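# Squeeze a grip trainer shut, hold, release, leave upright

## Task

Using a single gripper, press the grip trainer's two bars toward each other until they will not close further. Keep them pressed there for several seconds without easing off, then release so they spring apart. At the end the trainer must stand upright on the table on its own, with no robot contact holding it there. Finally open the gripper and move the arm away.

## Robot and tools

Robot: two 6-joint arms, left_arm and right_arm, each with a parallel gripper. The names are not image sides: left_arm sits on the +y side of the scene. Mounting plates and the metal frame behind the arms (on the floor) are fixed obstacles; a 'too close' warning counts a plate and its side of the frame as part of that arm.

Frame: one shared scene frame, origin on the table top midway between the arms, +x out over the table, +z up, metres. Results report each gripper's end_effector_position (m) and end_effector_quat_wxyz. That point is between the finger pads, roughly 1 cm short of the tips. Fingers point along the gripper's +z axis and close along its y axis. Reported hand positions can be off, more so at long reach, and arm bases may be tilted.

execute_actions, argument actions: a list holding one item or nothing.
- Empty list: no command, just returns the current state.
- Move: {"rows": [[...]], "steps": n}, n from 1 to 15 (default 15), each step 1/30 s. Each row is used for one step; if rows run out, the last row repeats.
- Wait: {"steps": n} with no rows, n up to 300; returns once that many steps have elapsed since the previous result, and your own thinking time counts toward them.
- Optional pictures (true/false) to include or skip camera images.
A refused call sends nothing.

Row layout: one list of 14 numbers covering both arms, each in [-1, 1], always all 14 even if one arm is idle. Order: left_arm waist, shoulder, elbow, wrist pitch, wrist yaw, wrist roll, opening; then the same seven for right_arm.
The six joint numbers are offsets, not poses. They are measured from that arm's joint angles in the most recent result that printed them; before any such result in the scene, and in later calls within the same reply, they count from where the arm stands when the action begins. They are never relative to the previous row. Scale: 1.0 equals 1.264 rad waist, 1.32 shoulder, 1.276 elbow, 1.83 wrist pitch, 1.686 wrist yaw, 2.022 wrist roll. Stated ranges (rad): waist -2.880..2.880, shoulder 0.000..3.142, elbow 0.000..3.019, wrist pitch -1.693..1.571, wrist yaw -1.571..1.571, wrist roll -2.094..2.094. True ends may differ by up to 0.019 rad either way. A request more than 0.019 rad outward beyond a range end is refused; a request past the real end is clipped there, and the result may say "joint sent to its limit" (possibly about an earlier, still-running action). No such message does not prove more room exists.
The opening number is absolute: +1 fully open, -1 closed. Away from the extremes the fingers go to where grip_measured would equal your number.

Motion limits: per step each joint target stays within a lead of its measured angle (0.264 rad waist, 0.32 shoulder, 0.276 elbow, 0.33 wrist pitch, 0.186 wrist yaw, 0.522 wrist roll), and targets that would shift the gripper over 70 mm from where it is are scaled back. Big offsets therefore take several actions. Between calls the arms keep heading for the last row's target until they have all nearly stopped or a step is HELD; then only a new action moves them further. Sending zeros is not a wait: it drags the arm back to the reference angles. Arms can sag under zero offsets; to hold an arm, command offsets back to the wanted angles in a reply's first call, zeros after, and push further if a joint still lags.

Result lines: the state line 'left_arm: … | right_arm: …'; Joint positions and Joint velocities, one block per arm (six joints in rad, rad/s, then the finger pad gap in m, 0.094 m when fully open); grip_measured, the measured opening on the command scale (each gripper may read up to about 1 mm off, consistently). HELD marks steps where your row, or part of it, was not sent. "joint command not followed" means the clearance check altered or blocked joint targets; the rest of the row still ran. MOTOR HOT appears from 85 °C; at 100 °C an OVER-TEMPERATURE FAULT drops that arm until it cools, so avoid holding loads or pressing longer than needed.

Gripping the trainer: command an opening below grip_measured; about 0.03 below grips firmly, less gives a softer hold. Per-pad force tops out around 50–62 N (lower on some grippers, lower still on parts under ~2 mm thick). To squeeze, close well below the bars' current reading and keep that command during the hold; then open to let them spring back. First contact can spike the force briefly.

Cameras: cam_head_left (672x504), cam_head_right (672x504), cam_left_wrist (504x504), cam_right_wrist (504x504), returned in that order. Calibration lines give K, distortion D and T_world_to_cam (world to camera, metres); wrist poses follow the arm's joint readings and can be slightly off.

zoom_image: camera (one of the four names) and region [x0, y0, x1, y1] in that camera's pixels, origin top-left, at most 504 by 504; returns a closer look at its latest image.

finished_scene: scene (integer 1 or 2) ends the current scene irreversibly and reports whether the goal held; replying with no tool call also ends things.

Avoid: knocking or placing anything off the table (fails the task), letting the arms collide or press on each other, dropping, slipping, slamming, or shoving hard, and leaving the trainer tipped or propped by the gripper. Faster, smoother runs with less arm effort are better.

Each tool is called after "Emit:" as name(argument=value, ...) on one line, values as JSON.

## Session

Emit:
execute_actions(actions=[])

Scene clock: 0.00 s of 4800.00 s.
left_arm: end_effector_position=(+0.3142, +0.2200, +0.2042) grip_measured=+1.000 end_effector_quat_wxyz=(+0.299, +0.292, +0.649, -0.636) | right_arm: end_effector_position=(+0.2272, -0.1572, +0.1369) grip_measured=+1.000 end_effector_quat_wxyz=(+0.080, -0.537, +0.827, +0.144)
Joint positions: left_arm=[ 0.543  1.822  0.676 -0.713  0.842  1.623  0.094] | right_arm=[ 0.114  1.924  0.449  0.117  0.424 -0.945  0.094]
Joint velocities: left_arm=[-0.005 -0.005 -0.002  0.007  0.007  0.007  0.   ] | right_arm=[-0.005 -0.015  0.007 -0.002  0.051 -0.007  0.   ]
camera_calibration (this result's frames):
cam_left_wrist: T_world_to_cam=[[-0.759121, -0.0285406, 0.650324, 0.111613], [-0.539812, 0.585914, -0.604407, 0.168135], [-0.363784, -0.809871, -0.460186, 0.510933], [0, 0, 0, 1]] pos_world=[0.361358, 0.318462, 0.264161]
cam_right_wrist: T_world_to_cam=[[0.915971, -0.373688, -0.146129, -0.248837], [-0.314803, -0.895102, 0.315739, -0.108287], [-0.248788, -0.243206, -0.937526, 0.270581], [0, 0, 0, 1]] pos_world=[0.261156, -0.124108, 0.251505]

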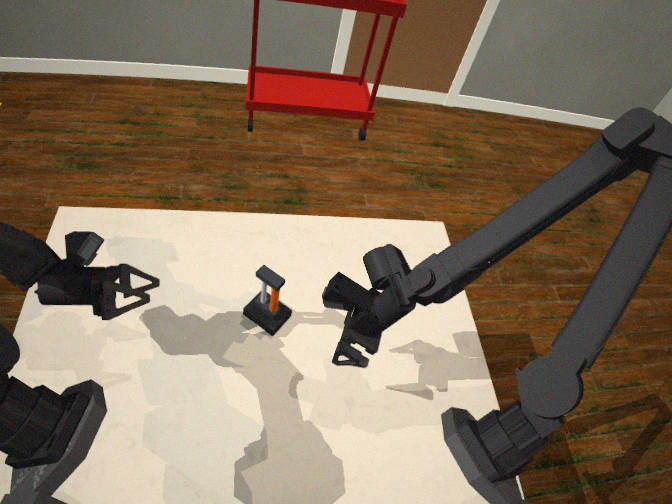

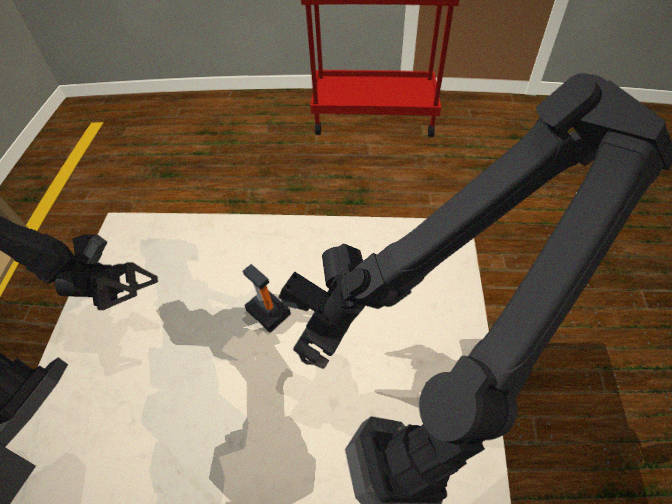

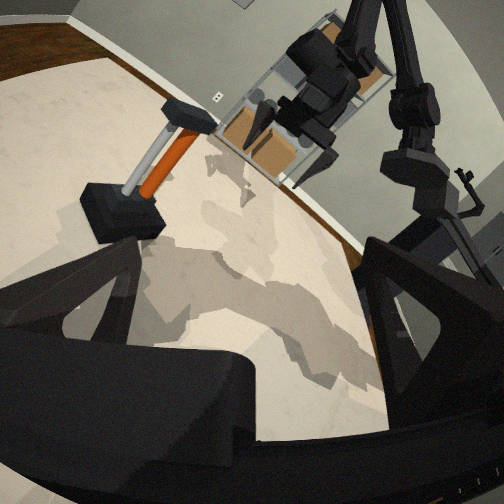

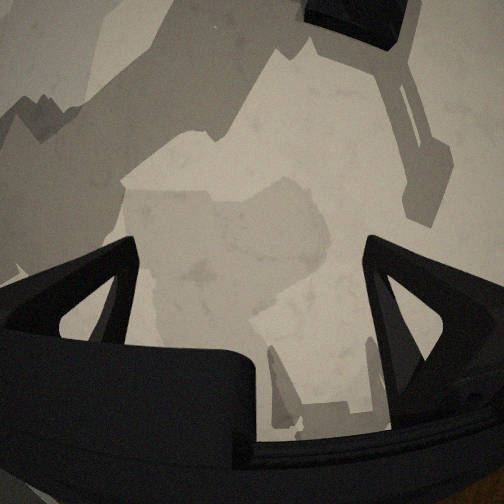

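Emit:
execute_actions(actions=[{"rows":[[-0.19,0.36,-0.21,1,-0.11,-0.33,1,-0.35,0,0,0,0,0,1]]}], pictures=false)

Emit:
execute_actions(actions=[{"steps":60}])

Scene clock: 8.37 s of 4800.00 s.
left_arm: end_effector_position=(+0.1641, +0.0764, +0.1632) grip_measured=+1.000 end_effector_quat_wxyz=(+0.146, +0.271, +0.721, -0.621) | right_arm: end_effector_position=(+0.1987, -0.2692, +0.0550) grip_measured=+1.000 end_effector_quat_wxyz=(-0.048, -0.369, +0.917, +0.140)
Joint positions: left_arm=[0.305 2.336 0.41  0.263 0.659 1.059 0.094] | right_arm=[-0.345  1.924  0.463  0.117  0.427 -0.945  0.094]
Joint velocities: left_arm=[-0.073  0.239 -0.383  2.904  0.051 -0.593  0.   ] | right_arm=[ 0.122 -0.005 -0.012  0.002 -0.139 -0.007  0.   ]
Steps of this call (steps 1 to 90: nothing new was sent; then 4.87 s passed at rest; steps 91 to 105: all 15 steps of this action). Readings (joint positions):
91: left_arm=[0.538 1.827 0.669 -0.690 0.815 1.595] | right_arm=[0.095 1.924 0.449 0.117 0.416 -0.945]
92: left_arm=[0.526 1.841 0.660 -0.653 0.788 1.562] | right_arm=[0.049 1.924 0.450 0.117 0.414 -0.945]
94: left_arm=[0.491 1.890 0.631 -0.578 0.745 1.493] | right_arm=[-0.092 1.924 0.454 0.117 0.416 -0.945]
98: left_arm=[0.409 2.048 0.561 -0.400 0.693 1.340] | right_arm=[-0.352 1.924 0.465 0.117 0.430 -0.945]
105: the state above

Scene clock: 10.37 s of 4800.00 s.
left_arm: end_effector_position=(+0.3460, +0.1262, +0.1482) grip_measured=+1.000 end_effector_quat_wxyz=(+0.478, +0.253, +0.752, -0.377) | right_arm: end_effector_position=(+0.1993, -0.2682, +0.0556) grip_measured=+1.000 end_effector_quat_wxyz=(-0.047, -0.371, +0.917, +0.140)
Joint positions: left_arm=[0.304 2.285 0.409 1.1   0.659 0.965 0.094] | right_arm=[-0.34   1.924  0.463  0.117  0.427 -0.945  0.094]
Joint velocities: left_arm=[ 0.005  0.005 -0.002 -0.002  0.037 -0.007  0.   ] | right_arm=[ 0.005 -0.015 -0.017 -0.002  0.037  0.037  0.   ]
Steps of this call (steps 1 to 30: the robot went on to your last target; steps 31 to 60: nothing new was sent). Readings (joint positions):
1: left_arm=[0.304 2.339 0.400 0.365 0.659 1.040] | right_arm=[-0.342 1.924 0.463 0.117 0.427 -0.945]
2: left_arm=[0.304 2.336 0.397 0.469 0.659 1.026] | right_arm=[-0.340 1.924 0.463 0.117 0.427 -0.945]
4: left_arm=[0.304 2.325 0.400 0.686 0.659 1.004] | right_arm=[-0.340 1.924 0.463 0.117 0.427 -0.945]
8: left_arm=[0.304 2.296 0.407 1.040 0.659 0.981] | right_arm=[-0.340 1.924 0.463 0.117 0.427 -0.945]
60: the state above
All arms were judged still, so your last target was given up. Only a new action makes them travel on or press farther. Fingers that are still opening or closing keep moving.
camera_calibration (this result's frames):
cam_left_wrist: T_world_to_cam=[[-0.736746, -0.593837, 0.323361, 0.281579], [-0.649574, 0.488787, -0.582358, 0.253401], [0.187771, -0.639097, -0.745853, 0.250626], [0, 0, 0, 1]] pos_world=[0.324995, 0.203527, 0.243448]
cam_right_wrist: T_world_to_cam=[[0.675848, -0.678153, -0.288683, -0.302467], [-0.47018, -0.698325, 0.539697, -0.119457], [-0.567591, -0.22902, -0.790816, 0.219569], [0, 0, 0, 1]] pos_world=[0.272881, -0.238253, 0.150792]

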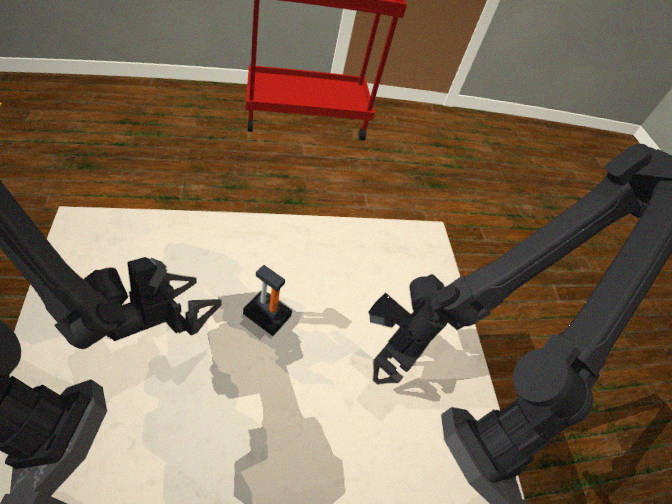

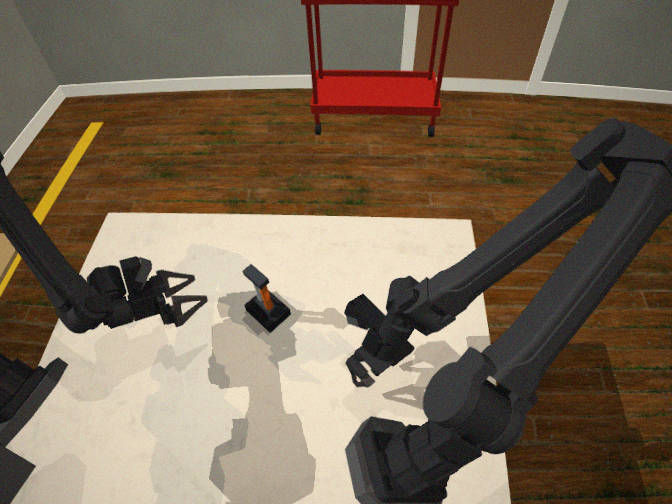

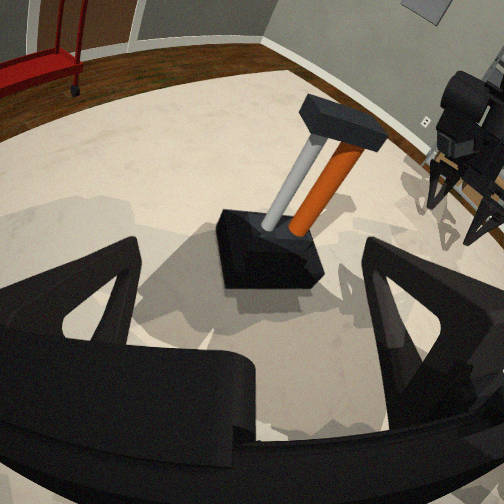

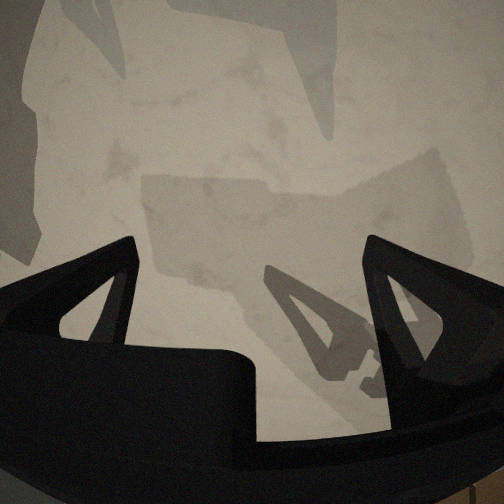

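Emit:
execute_actions(actions=[{"rows":[[-0.095,0.19,0.157,0.027,-0.07,0.13,1,0,0,0,0,0,0,1]]}])

Scene clock: 15.50 s of 4800.00 s.
left_arm: end_effector_position=(+0.3524, +0.0469, +0.0922) grip_measured=+1.000 end_effector_quat_wxyz=(+0.502, +0.384, +0.710, -0.308) | right_arm: end_effector_position=(+0.1993, -0.2682, +0.0556) grip_measured=+1.000 end_effector_quat_wxyz=(-0.047, -0.371, +0.917, +0.140)
Joint positions: left_arm=[0.183 2.544 0.616 1.134 0.541 1.209 0.094] | right_arm=[-0.34   1.924  0.463  0.117  0.427 -0.945  0.094]
Joint velocities: left_arm=[ 0.015 -0.073 -0.012  0.027  0.051  0.095  0.   ] | right_arm=[-0.015 -0.005  0.002 -0.007  0.007  0.037  0.   ]
Steps of this call (steps 1 to 90: nothing new was sent; then 1.63 s passed at rest; steps 91 to 105: all 15 steps of this action). Readings (joint positions):
91: left_arm=[0.297 2.301 0.423 1.108 0.618 0.997] | right_arm=[-0.340 1.924 0.463 0.117 0.427 -0.945]
92: left_arm=[0.282 2.339 0.460 1.119 0.584 1.033] | right_arm=[-0.340 1.924 0.463 0.117 0.427 -0.945]
94: left_arm=[0.241 2.446 0.563 1.133 0.549 1.098] | right_arm=[-0.340 1.924 0.463 0.117 0.427 -0.945]
98: left_arm=[0.186 2.553 0.619 1.134 0.541 1.170] | right_arm=[-0.340 1.924 0.463 0.117 0.427 -0.945]
105: the state above
camera_calibration (this result's frames):
cam_left_wrist: T_world_to_cam=[[-0.852324, -0.520662, 0.0495537, 0.319817], [-0.445467, 0.673039, -0.590404, 0.183885], [0.274049, -0.52529, -0.805585, 0.126781], [0, 0, 0, 1]] pos_world=[0.319758, 0.109351, 0.194851]
cam_right_wrist: T_world_to_cam=[[0.675848, -0.678153, -0.288683, -0.302467], [-0.47018, -0.698325, 0.539697, -0.119457], [-0.567591, -0.22902, -0.790816, 0.219569], [0, 0, 0, 1]] pos_world=[0.272881, -0.238253, 0.150792]

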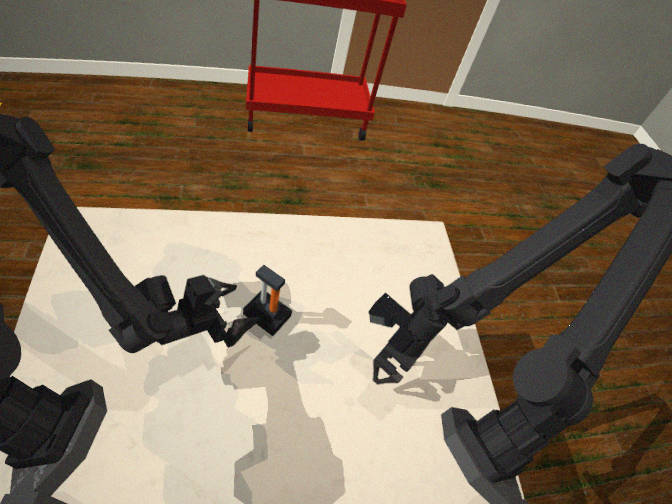

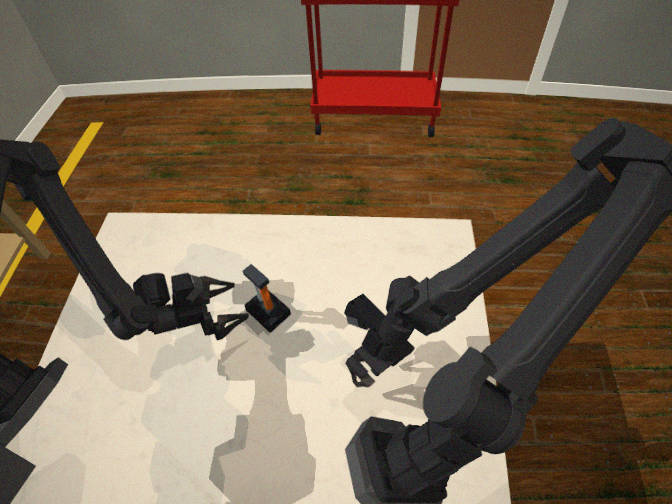

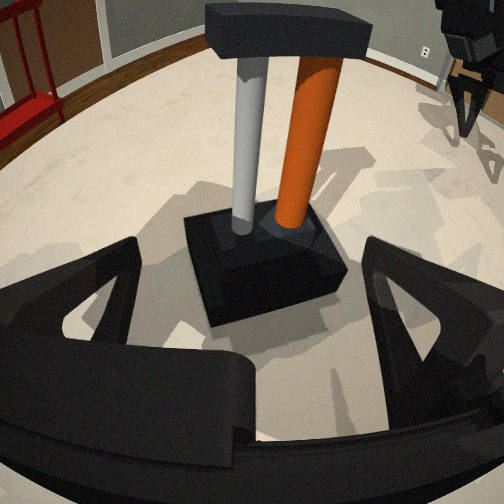

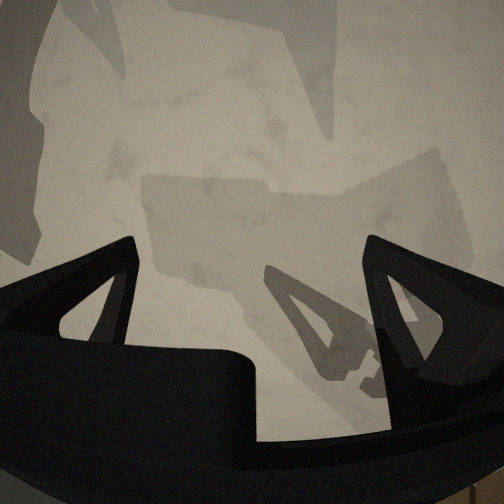

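Emit:
execute_actions(actions=[{"rows":[[-0.087,0,0.063,-0.044,-0.053,0,1,0,0,0,0,0,0,1]]}])

Scene clock: 19.17 s of 4800.00 s.
left_arm: end_effector_position=(+0.3789, +0.0108, +0.0978) grip_measured=+1.000 end_effector_quat_wxyz=(+0.507, +0.422, +0.693, -0.291) | right_arm: end_effector_position=(+0.1993, -0.2682, +0.0556) grip_measured=+1.000 end_effector_quat_wxyz=(-0.047, -0.371, +0.917, +0.140)
Joint positions: left_arm=[0.07  2.542 0.697 1.069 0.456 1.218 0.094] | right_arm=[-0.34   1.924  0.463  0.117  0.427 -0.945  0.094]
Joint velocities: left_arm=[-0.005 -0.015 -0.002 -0.012 -0.007 -0.007  0.   ] | right_arm=[-0.015 -0.034  0.002 -0.017  0.051 -0.037  0.   ]
Steps of this call (steps 1 to 15: the robot went on to your last target; steps 16 to 95: nothing new was sent; steps 96 to 110: all 15 steps of this action). Readings (joint positions):
96: left_arm=[0.175 2.542 0.623 1.120 0.498 1.219] | right_arm=[-0.340 1.924 0.463 0.117 0.427 -0.945]
97: left_arm=[0.161 2.543 0.640 1.097 0.471 1.218] | right_arm=[-0.340 1.924 0.463 0.117 0.427 -0.945]
99: left_arm=[0.120 2.544 0.676 1.077 0.457 1.218] | right_arm=[-0.340 1.924 0.463 0.117 0.427 -0.945]
103: left_arm=[0.071 2.542 0.697 1.072 0.456 1.218] | right_arm=[-0.340 1.924 0.463 0.117 0.427 -0.945]
110: the state above
camera_calibration (this result's frames):
cam_left_wrist: T_world_to_cam=[[-0.876151, -0.481256, -0.0274077, 0.339508], [-0.377868, 0.721006, -0.580833, 0.196213], [0.299291, -0.498541, -0.813561, 0.0959963], [0, 0, 0, 1]] pos_world=[0.342872, 0.0697781, 0.201371]
cam_right_wrist: T_world_to_cam=[[0.675848, -0.678153, -0.288683, -0.302467], [-0.47018, -0.698325, 0.539697, -0.119457], [-0.567591, -0.22902, -0.790816, 0.219569], [0, 0, 0, 1]] pos_world=[0.272881, -0.238253, 0.150792]

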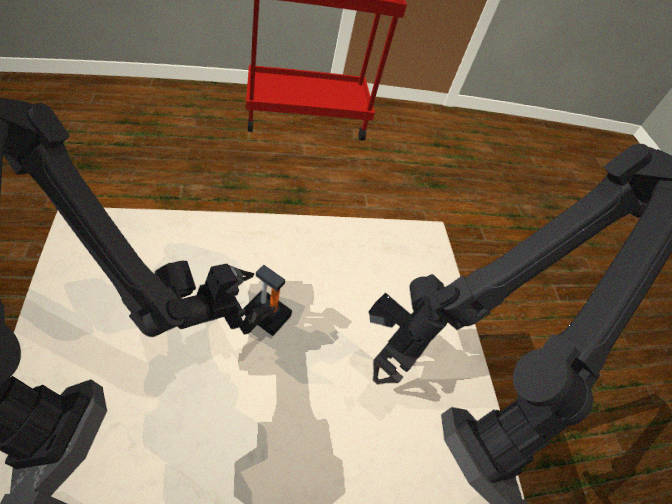

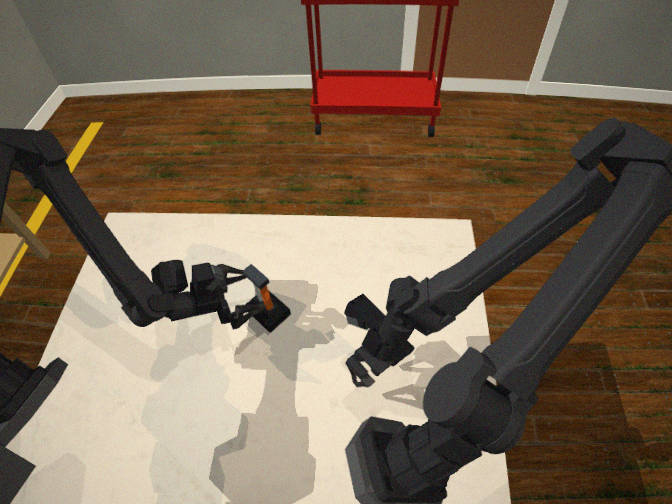

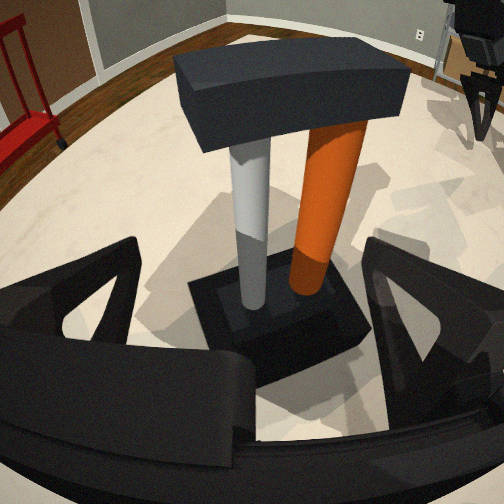

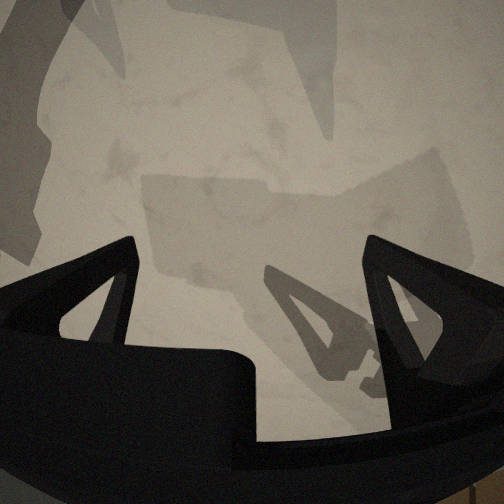

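Emit:
execute_actions(actions=[{"rows":[[-0.085,0.04,0.02,0.015,-0.05,0,1,0,0,0,0,0,0,1]]}])

Scene clock: 22.63 s of 4800.00 s.
left_arm: end_effector_position=(+0.3671, -0.0257, +0.1100) grip_measured=+1.000 end_effector_quat_wxyz=(+0.503, +0.457, +0.677, -0.283) | right_arm: end_effector_position=(+0.1993, -0.2682, +0.0556) grip_measured=+1.000 end_effector_quat_wxyz=(-0.047, -0.371, +0.917, +0.140)
Joint positions: left_arm=[-0.041  2.583  0.717  1.08   0.376  1.218  0.094] | right_arm=[-0.34   1.924  0.463  0.117  0.427 -0.945  0.094]
Joint velocities: left_arm=[-0.005  0.005  0.002  0.017 -0.11   0.007  0.   ] | right_arm=[-0.005 -0.015  0.002  0.007 -0.051  0.007  0.   ]
Steps of this call (steps 1 to 15: the robot went on to your last target; steps 16 to 89: nothing new was sent; steps 90 to 104: all 15 steps of this action). Readings (joint positions):
90: left_arm=[0.063 2.545 0.698 1.072 0.413 1.218] | right_arm=[-0.340 1.924 0.463 0.117 0.427 -0.945]
91: left_arm=[0.050 2.551 0.703 1.076 0.388 1.218] | right_arm=[-0.340 1.924 0.463 0.117 0.427 -0.945]
93: left_arm=[0.012 2.566 0.715 1.079 0.377 1.218] | right_arm=[-0.340 1.924 0.463 0.117 0.427 -0.945]
97: left_arm=[-0.039 2.582 0.717 1.080 0.376 1.218] | right_arm=[-0.340 1.924 0.463 0.117 0.427 -0.945]
104: the state above
camera_calibration (this result's frames):
cam_left_wrist: T_world_to_cam=[[-0.899903, -0.428792, -0.0794527, 0.327696], [-0.313854, 0.763313, -0.564668, 0.200889], [0.302772, -0.483209, -0.821485, 0.091226], [0, 0, 0, 1]] pos_world=[0.330323, 0.0312532, 0.214413]
cam_right_wrist: T_world_to_cam=[[0.675848, -0.678153, -0.288683, -0.302467], [-0.47018, -0.698325, 0.539697, -0.119457], [-0.567591, -0.22902, -0.790816, 0.219569], [0, 0, 0, 1]] pos_world=[0.272881, -0.238253, 0.150792]

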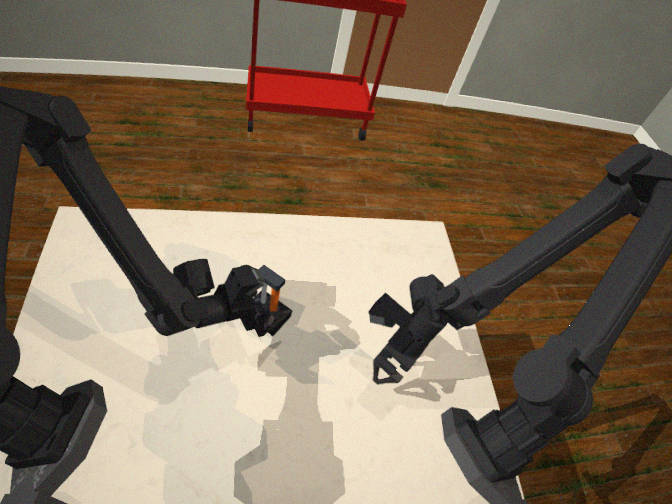

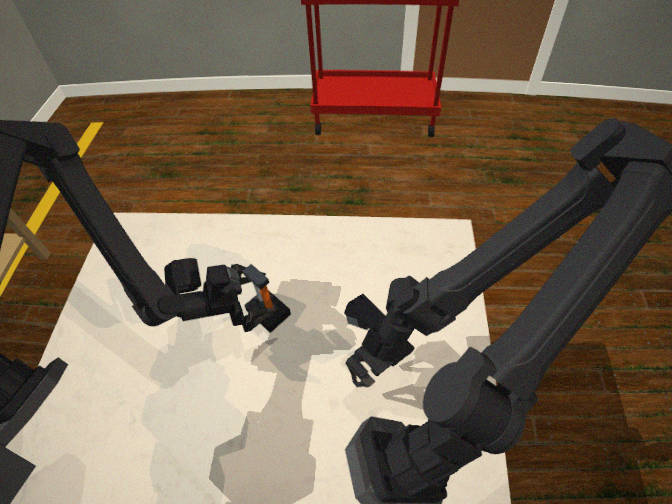

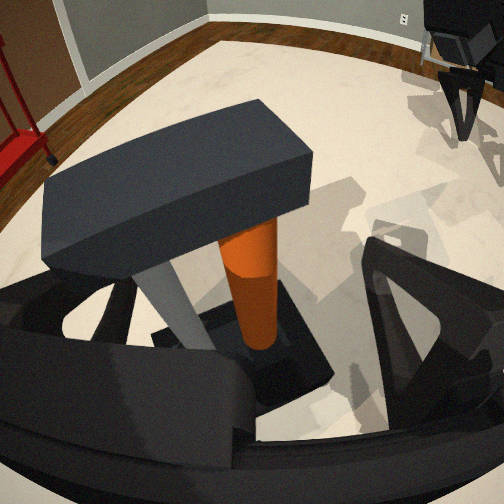

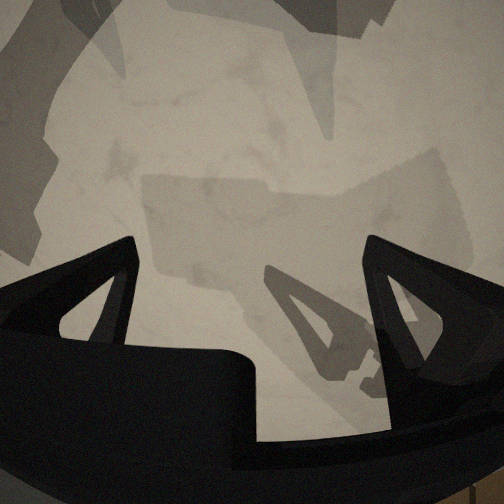

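Emit:
execute_actions(actions=[{"rows":[[0.01,0,0.065,-0.045,0,0,1,0,0,0,0,0,0,1]]}])

Emit:
execute_actions(actions=[{"rows":[[0,0,0,0,0,0,-0.1,0,0,0,0,0,0,1]]}])

Scene clock: 26.47 s of 4800.00 s.
left_arm: end_effector_position=(+0.3954, -0.0367, +0.1002) grip_measured=+1.000 end_effector_quat_wxyz=(+0.506, +0.455, +0.677, -0.279) | right_arm: end_effector_position=(+0.1993, -0.2682, +0.0556) grip_measured=+1.000 end_effector_quat_wxyz=(-0.047, -0.371, +0.917, +0.140)
Joint positions: left_arm=[-0.041  2.583  0.797  1.011  0.373  1.218  0.094] | right_arm=[-0.34   1.924  0.463  0.117  0.427 -0.945  0.094]
Joint velocities: left_arm=[ 0.005  0.005 -0.007  0.002  0.007  0.037  0.   ] | right_arm=[-0.005  0.005  0.012 -0.012 -0.022  0.022  0.   ]
Steps of this call (steps 1 to 15: the robot went on to your last target; steps 16 to 100: nothing new was sent; steps 101 to 115: all 15 steps of this action). Readings (joint positions):
101: left_arm=[-0.041 2.583 0.725 1.064 0.376 1.218] | right_arm=[-0.340 1.924 0.463 0.117 0.427 -0.945]
102: left_arm=[-0.041 2.583 0.742 1.042 0.376 1.218] | right_arm=[-0.340 1.924 0.463 0.117 0.427 -0.945]
104: left_arm=[-0.041 2.584 0.776 1.021 0.376 1.218] | right_arm=[-0.340 1.924 0.463 0.117 0.427 -0.945]
108: left_arm=[-0.041 2.583 0.797 1.013 0.373 1.218] | right_arm=[-0.340 1.924 0.463 0.117 0.427 -0.945]
115: the state above
camera_calibration (this result's frames):
cam_left_wrist: T_world_to_cam=[[-0.8958, -0.435965, -0.0864753, 0.34644], [-0.315956, 0.761474, -0.565976, 0.213592], [0.312594, -0.479679, -0.819874, 0.0653601], [0, 0, 0, 1]] pos_world=[0.357395, 0.0197429, 0.204433]
cam_right_wrist: T_world_to_cam=[[0.675848, -0.678153, -0.288683, -0.302467], [-0.47018, -0.698325, 0.539697, -0.119457], [-0.567591, -0.22902, -0.790816, 0.219569], [0, 0, 0, 1]] pos_world=[0.272881, -0.238253, 0.150792]

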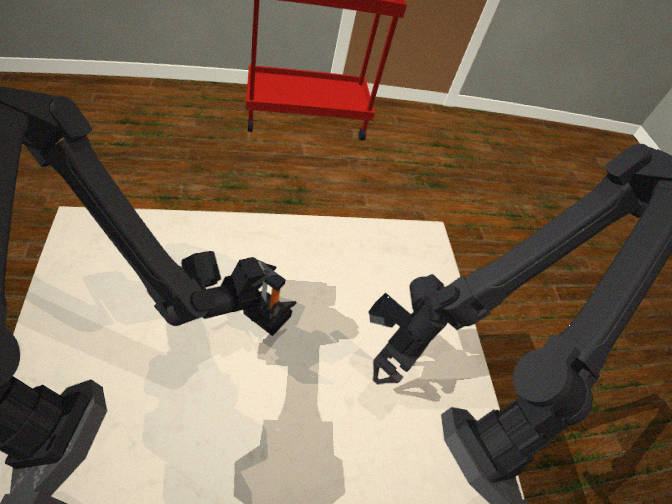

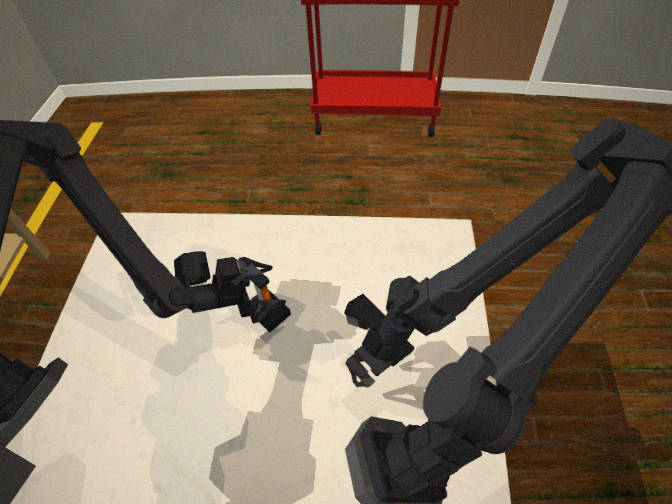

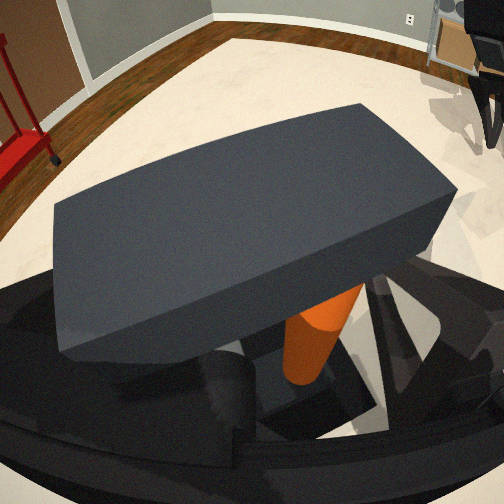

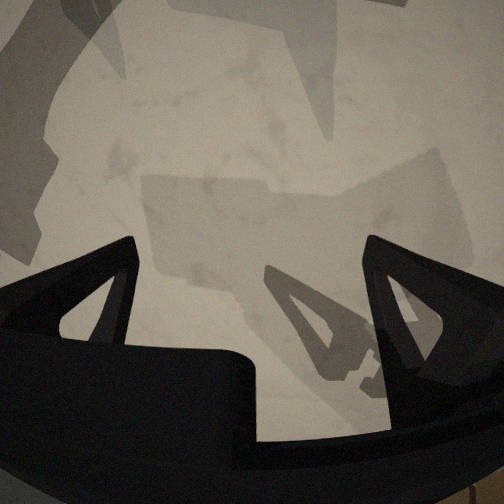

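Scene clock: 26.97 s of 4800.00 s.
left_arm: end_effector_position=(+0.3916, -0.0374, +0.0992) grip_measured=-0.096 end_effector_quat_wxyz=(+0.503, +0.455, +0.678, -0.283) | right_arm: end_effector_position=(+0.1993, -0.2682, +0.0556) grip_measured=+1.000 end_effector_quat_wxyz=(-0.047, -0.371, +0.917, +0.140)
Joint positions: left_arm=[-0.041  2.587  0.794  1.008  0.374  1.214  0.042] | right_arm=[-0.34   1.924  0.463  0.117  0.427 -0.945  0.094]
Joint velocities: left_arm=[-0.005 -0.005 -0.007  0.002  0.022  0.037 -0.   ] | right_arm=[-0.005 -0.005  0.002  0.002  0.007  0.037  0.   ]
Steps of this call (steps 1 to 15: all 15 steps of this action). Readings (joint positions):
1: left_arm=[-0.041 2.583 0.797 1.011 0.372 1.218] | right_arm=[-0.340 1.924 0.463 0.117 0.427 -0.945]
2: left_arm=[-0.041 2.583 0.797 1.011 0.372 1.218] | right_arm=[-0.340 1.924 0.463 0.117 0.427 -0.945]
4: left_arm=[-0.041 2.585 0.796 1.008 0.373 1.215] | right_arm=[-0.340 1.924 0.463 0.117 0.427 -0.945]
8: left_arm=[-0.041 2.587 0.794 1.008 0.374 1.214] | right_arm=[-0.340 1.924 0.463 0.117 0.427 -0.945]
15: the state above
camera_calibration (this result's frames):
cam_left_wrist: T_world_to_cam=[[-0.898656, -0.431924, -0.0765455, 0.343002], [-0.318087, 0.761816, -0.564319, 0.21308], [0.302057, -0.482781, -0.822, 0.0696491], [0, 0, 0, 1]] pos_world=[0.35498, 0.0194481, 0.203752]
cam_right_wrist: T_world_to_cam=[[0.675848, -0.678153, -0.288683, -0.302467], [-0.47018, -0.698325, 0.539697, -0.119457], [-0.567591, -0.22902, -0.790816, 0.219569], [0, 0, 0, 1]] pos_world=[0.272881, -0.238253, 0.150792]

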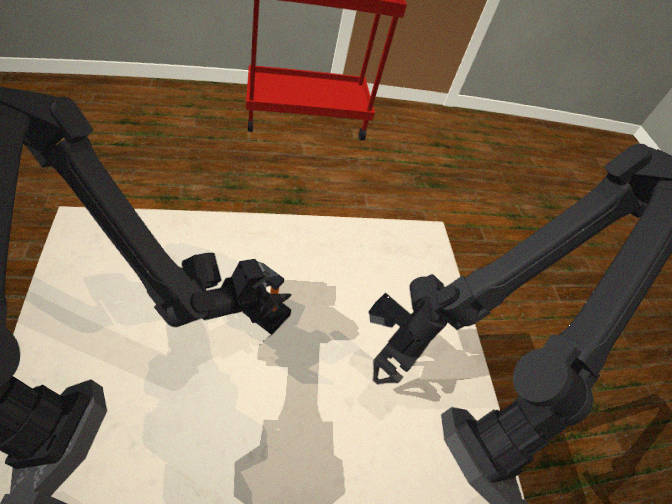

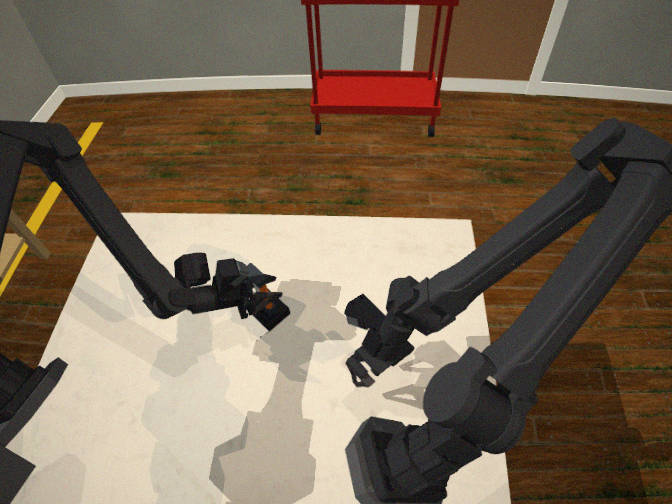

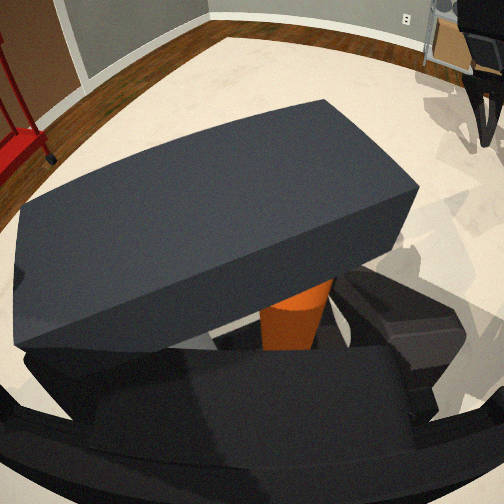

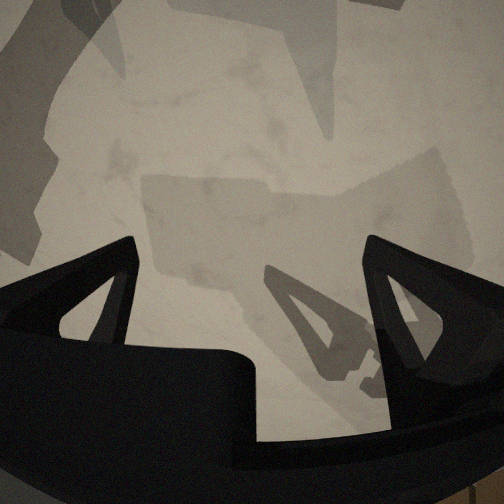

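Emit:
execute_actions(actions=[{"rows":[[0,0,0,0,0,0,-1,0,0,0,0,0,0,1]]}], pictures=false)

Emit:
execute_actions(actions=[{"steps":150}])

Scene clock: 30.90 s of 4800.00 s.
left_arm: end_effector_position=(+0.3895, -0.0382, +0.0987) grip_measured=-0.442 end_effector_quat_wxyz=(+0.498, +0.449, +0.683, -0.291) | right_arm: end_effector_position=(+0.1993, -0.2682, +0.0556) grip_measured=+1.000 end_effector_quat_wxyz=(-0.047, -0.371, +0.917, +0.140)
Joint positions: left_arm=[-0.042  2.589  0.794  1.004  0.375  1.192  0.026] | right_arm=[-0.34   1.924  0.463  0.117  0.427 -0.945  0.094]
Joint velocities: left_arm=[ 0.005 -0.005  0.017  0.007  0.022  0.022 -0.002] | right_arm=[-0.005 -0.024  0.002 -0.002  0.022  0.037  0.   ]
Steps of this call (steps 1 to 15: the robot went on to your last target; steps 16 to 103: nothing new was sent; steps 104 to 118: all 15 steps of this action). Readings (joint positions):
104: left_arm=[-0.041 2.587 0.794 1.006 0.376 1.209] | right_arm=[-0.340 1.924 0.463 0.117 0.427 -0.945]
105: left_arm=[-0.042 2.590 0.793 1.003 0.378 1.205] | right_arm=[-0.340 1.924 0.463 0.117 0.427 -0.945]
107: left_arm=[-0.042 2.589 0.794 1.004 0.375 1.196] | right_arm=[-0.340 1.924 0.463 0.117 0.427 -0.945]
111: left_arm=[-0.042 2.589 0.794 1.004 0.375 1.192] | right_arm=[-0.340 1.924 0.463 0.117 0.427 -0.945]
118: the state above

Scene clock: 35.90 s of 4800.00 s.
left_arm: end_effector_position=(+0.3895, -0.0382, +0.0987) grip_measured=-0.442 end_effector_quat_wxyz=(+0.498, +0.449, +0.683, -0.291) | right_arm: end_effector_position=(+0.1993, -0.2682, +0.0556) grip_measured=+1.000 end_effector_quat_wxyz=(-0.047, -0.371, +0.917, +0.140)
Joint positions: left_arm=[-0.042  2.589  0.794  1.004  0.375  1.192  0.026] | right_arm=[-0.34   1.924  0.463  0.117  0.427 -0.945  0.094]
Joint velocities: left_arm=[-0.005 -0.015 -0.007 -0.007 -0.022 -0.037 -0.001] | right_arm=[-0.005 -0.005 -0.002  0.012  0.022  0.066  0.   ]
Steps of this call (steps 1 to 15: the robot went on to your last target; steps 16 to 110: nothing new was sent; then 1.33 s passed at rest). Readings (joint positions):
1: left_arm=[-0.042 2.589 0.794 1.004 0.375 1.192] | right_arm=[-0.340 1.924 0.463 0.117 0.427 -0.945]
2: left_arm=[-0.042 2.589 0.794 1.004 0.375 1.192] | right_arm=[-0.340 1.924 0.463 0.117 0.427 -0.945]
4: left_arm=[-0.042 2.589 0.794 1.004 0.375 1.192] | right_arm=[-0.340 1.924 0.463 0.117 0.427 -0.945]
8: left_arm=[-0.042 2.589 0.794 1.004 0.375 1.192] | right_arm=[-0.340 1.924 0.463 0.117 0.427 -0.945]
110: the state above
All arms were judged still, so your last target was given up. Only a new action makes them travel on or press farther. Fingers that are still opening or closing keep moving.
camera_calibration (this result's frames):
cam_left_wrist: T_world_to_cam=[[-0.899156, -0.434524, -0.0520302, 0.338393], [-0.332466, 0.755555, -0.564448, 0.218082], [0.284578, -0.490229, -0.823827, 0.0761292], [0, 0, 0, 1]] pos_world=[0.355108, 0.0195875, 0.20342]
cam_right_wrist: T_world_to_cam=[[0.675848, -0.678153, -0.288683, -0.302467], [-0.47018, -0.698325, 0.539697, -0.119457], [-0.567591, -0.22902, -0.790816, 0.219569], [0, 0, 0, 1]] pos_world=[0.272881, -0.238253, 0.150792]

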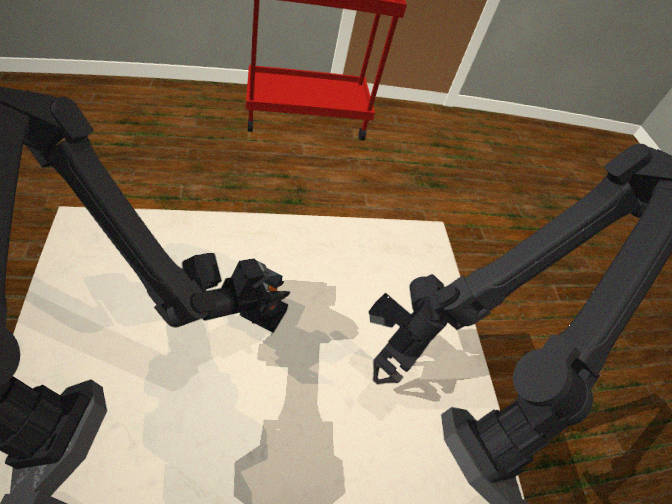

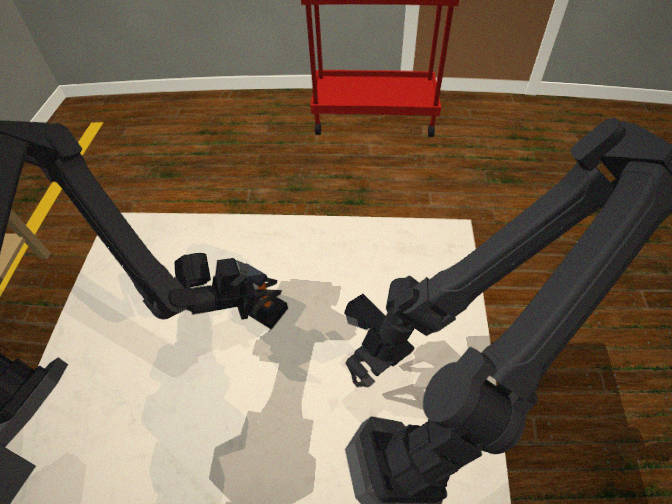

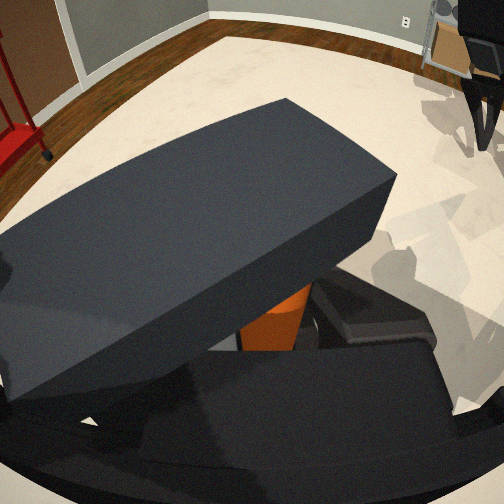

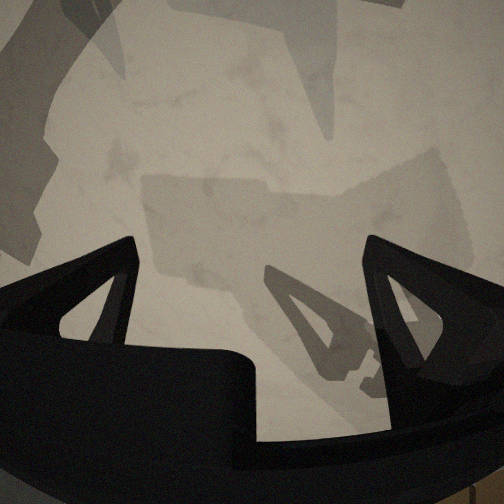

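Emit:
execute_actions(actions=[{"rows":[[0,0,0,0,0,0,1,0,0,0,0,0,0,1]]}], pictures=false)

Emit:
execute_actions(actions=[{"rows":[[0.04,-0.05,-0.12,0.04,0.03,0,1,0,0,0,0,0,0,1]]}])

Scene clock: 40.93 s of 4800.00 s.
left_arm: end_effector_position=(+0.3918, -0.0371, +0.0985) grip_measured=+1.000 end_effector_quat_wxyz=(+0.497, +0.447, +0.685, -0.288) | right_arm: end_effector_position=(+0.1993, -0.2682, +0.0556) grip_measured=+1.000 end_effector_quat_wxyz=(-0.047, -0.371, +0.917, +0.140)
Joint positions: left_arm=[-0.042  2.586  0.794  1.005  0.368  1.189  0.094] | right_arm=[-0.34   1.924  0.463  0.117  0.427 -0.945  0.094]
Joint velocities: left_arm=[-0.015  0.005  0.002  0.012  0.022 -0.007  0.   ] | right_arm=[ 0.005  0.005  0.002 -0.017 -0.022 -0.037  0.   ]
Steps of this call (steps 1 to 90: nothing new was sent; then 1.53 s passed at rest; steps 91 to 105: all 15 steps of this action). Readings (joint positions):
91: left_arm=[-0.042 2.588 0.794 1.005 0.374 1.191] | right_arm=[-0.340 1.924 0.463 0.117 0.427 -0.945]
92: left_arm=[-0.042 2.585 0.794 1.005 0.374 1.191] | right_arm=[-0.340 1.924 0.463 0.117 0.427 -0.945]
94: left_arm=[-0.042 2.585 0.794 1.005 0.370 1.191] | right_arm=[-0.340 1.924 0.463 0.117 0.427 -0.945]
98: left_arm=[-0.042 2.586 0.794 1.005 0.368 1.189] | right_arm=[-0.340 1.924 0.463 0.117 0.427 -0.945]
105: the state above

Scene clock: 41.43 s of 4800.00 s.
left_arm: end_effector_position=(+0.3531, -0.0040, +0.1239) grip_measured=+1.000 end_effector_quat_wxyz=(+0.491, +0.440, +0.685, -0.311) | right_arm: end_effector_position=(+0.1993, -0.2682, +0.0556) grip_measured=+1.000 end_effector_quat_wxyz=(-0.047, -0.371, +0.917, +0.140)
Joint positions: left_arm=[-0.012  2.522  0.64   1.063  0.416  1.185  0.094] | right_arm=[-0.34   1.924  0.463  0.117  0.427 -0.945  0.094]
Joint velocities: left_arm=[ 0.005 -0.005  0.007 -0.007 -0.037  0.037  0.   ] | right_arm=[-0.005  0.015 -0.002 -0.012  0.037  0.051  0.   ]
Steps of this call (steps 1 to 15: all 15 steps of this action). Readings (joint positions):
1: left_arm=[-0.038 2.583 0.782 1.014 0.382 1.187] | right_arm=[-0.340 1.924 0.463 0.117 0.427 -0.945]
2: left_arm=[-0.030 2.573 0.756 1.027 0.393 1.185] | right_arm=[-0.340 1.924 0.463 0.117 0.427 -0.945]
4: left_arm=[-0.015 2.545 0.688 1.048 0.412 1.185] | right_arm=[-0.340 1.924 0.463 0.117 0.427 -0.945]
8: left_arm=[-0.012 2.522 0.639 1.061 0.416 1.185] | right_arm=[-0.340 1.924 0.463 0.117 0.427 -0.945]
15: the state above
camera_calibration (this result's frames):
cam_left_wrist: T_world_to_cam=[[-0.90487, -0.425607, -0.00835418, 0.318453], [-0.344011, 0.742669, -0.574542, 0.199556], [0.250734, -0.517012, -0.818432, 0.135231], [0, 0, 0, 1]] pos_world=[0.322901, 0.0572479, 0.227991]
cam_right_wrist: T_world_to_cam=[[0.675848, -0.678153, -0.288683, -0.302467], [-0.47018, -0.698325, 0.539697, -0.119457], [-0.567591, -0.22902, -0.790816, 0.219569], [0, 0, 0, 1]] pos_world=[0.272881, -0.238253, 0.150792]

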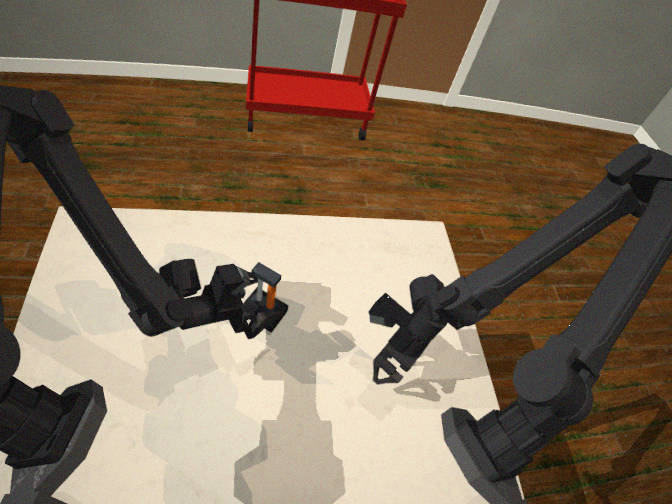

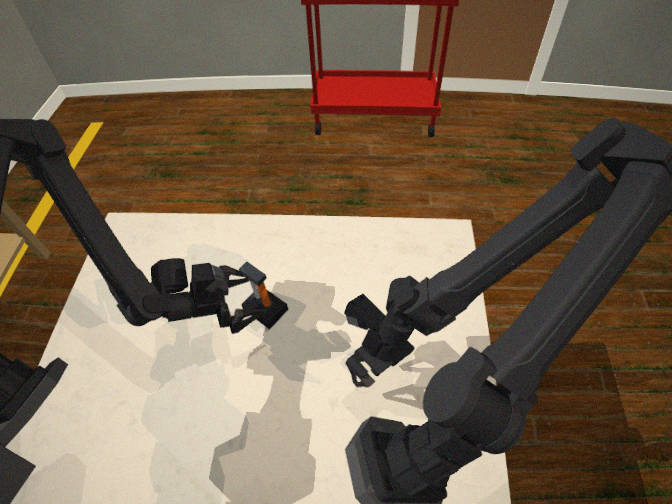

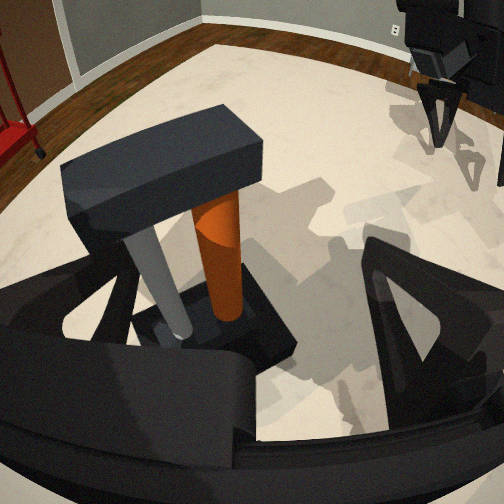

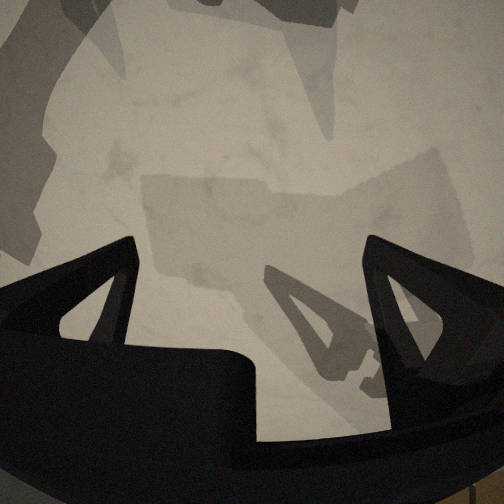

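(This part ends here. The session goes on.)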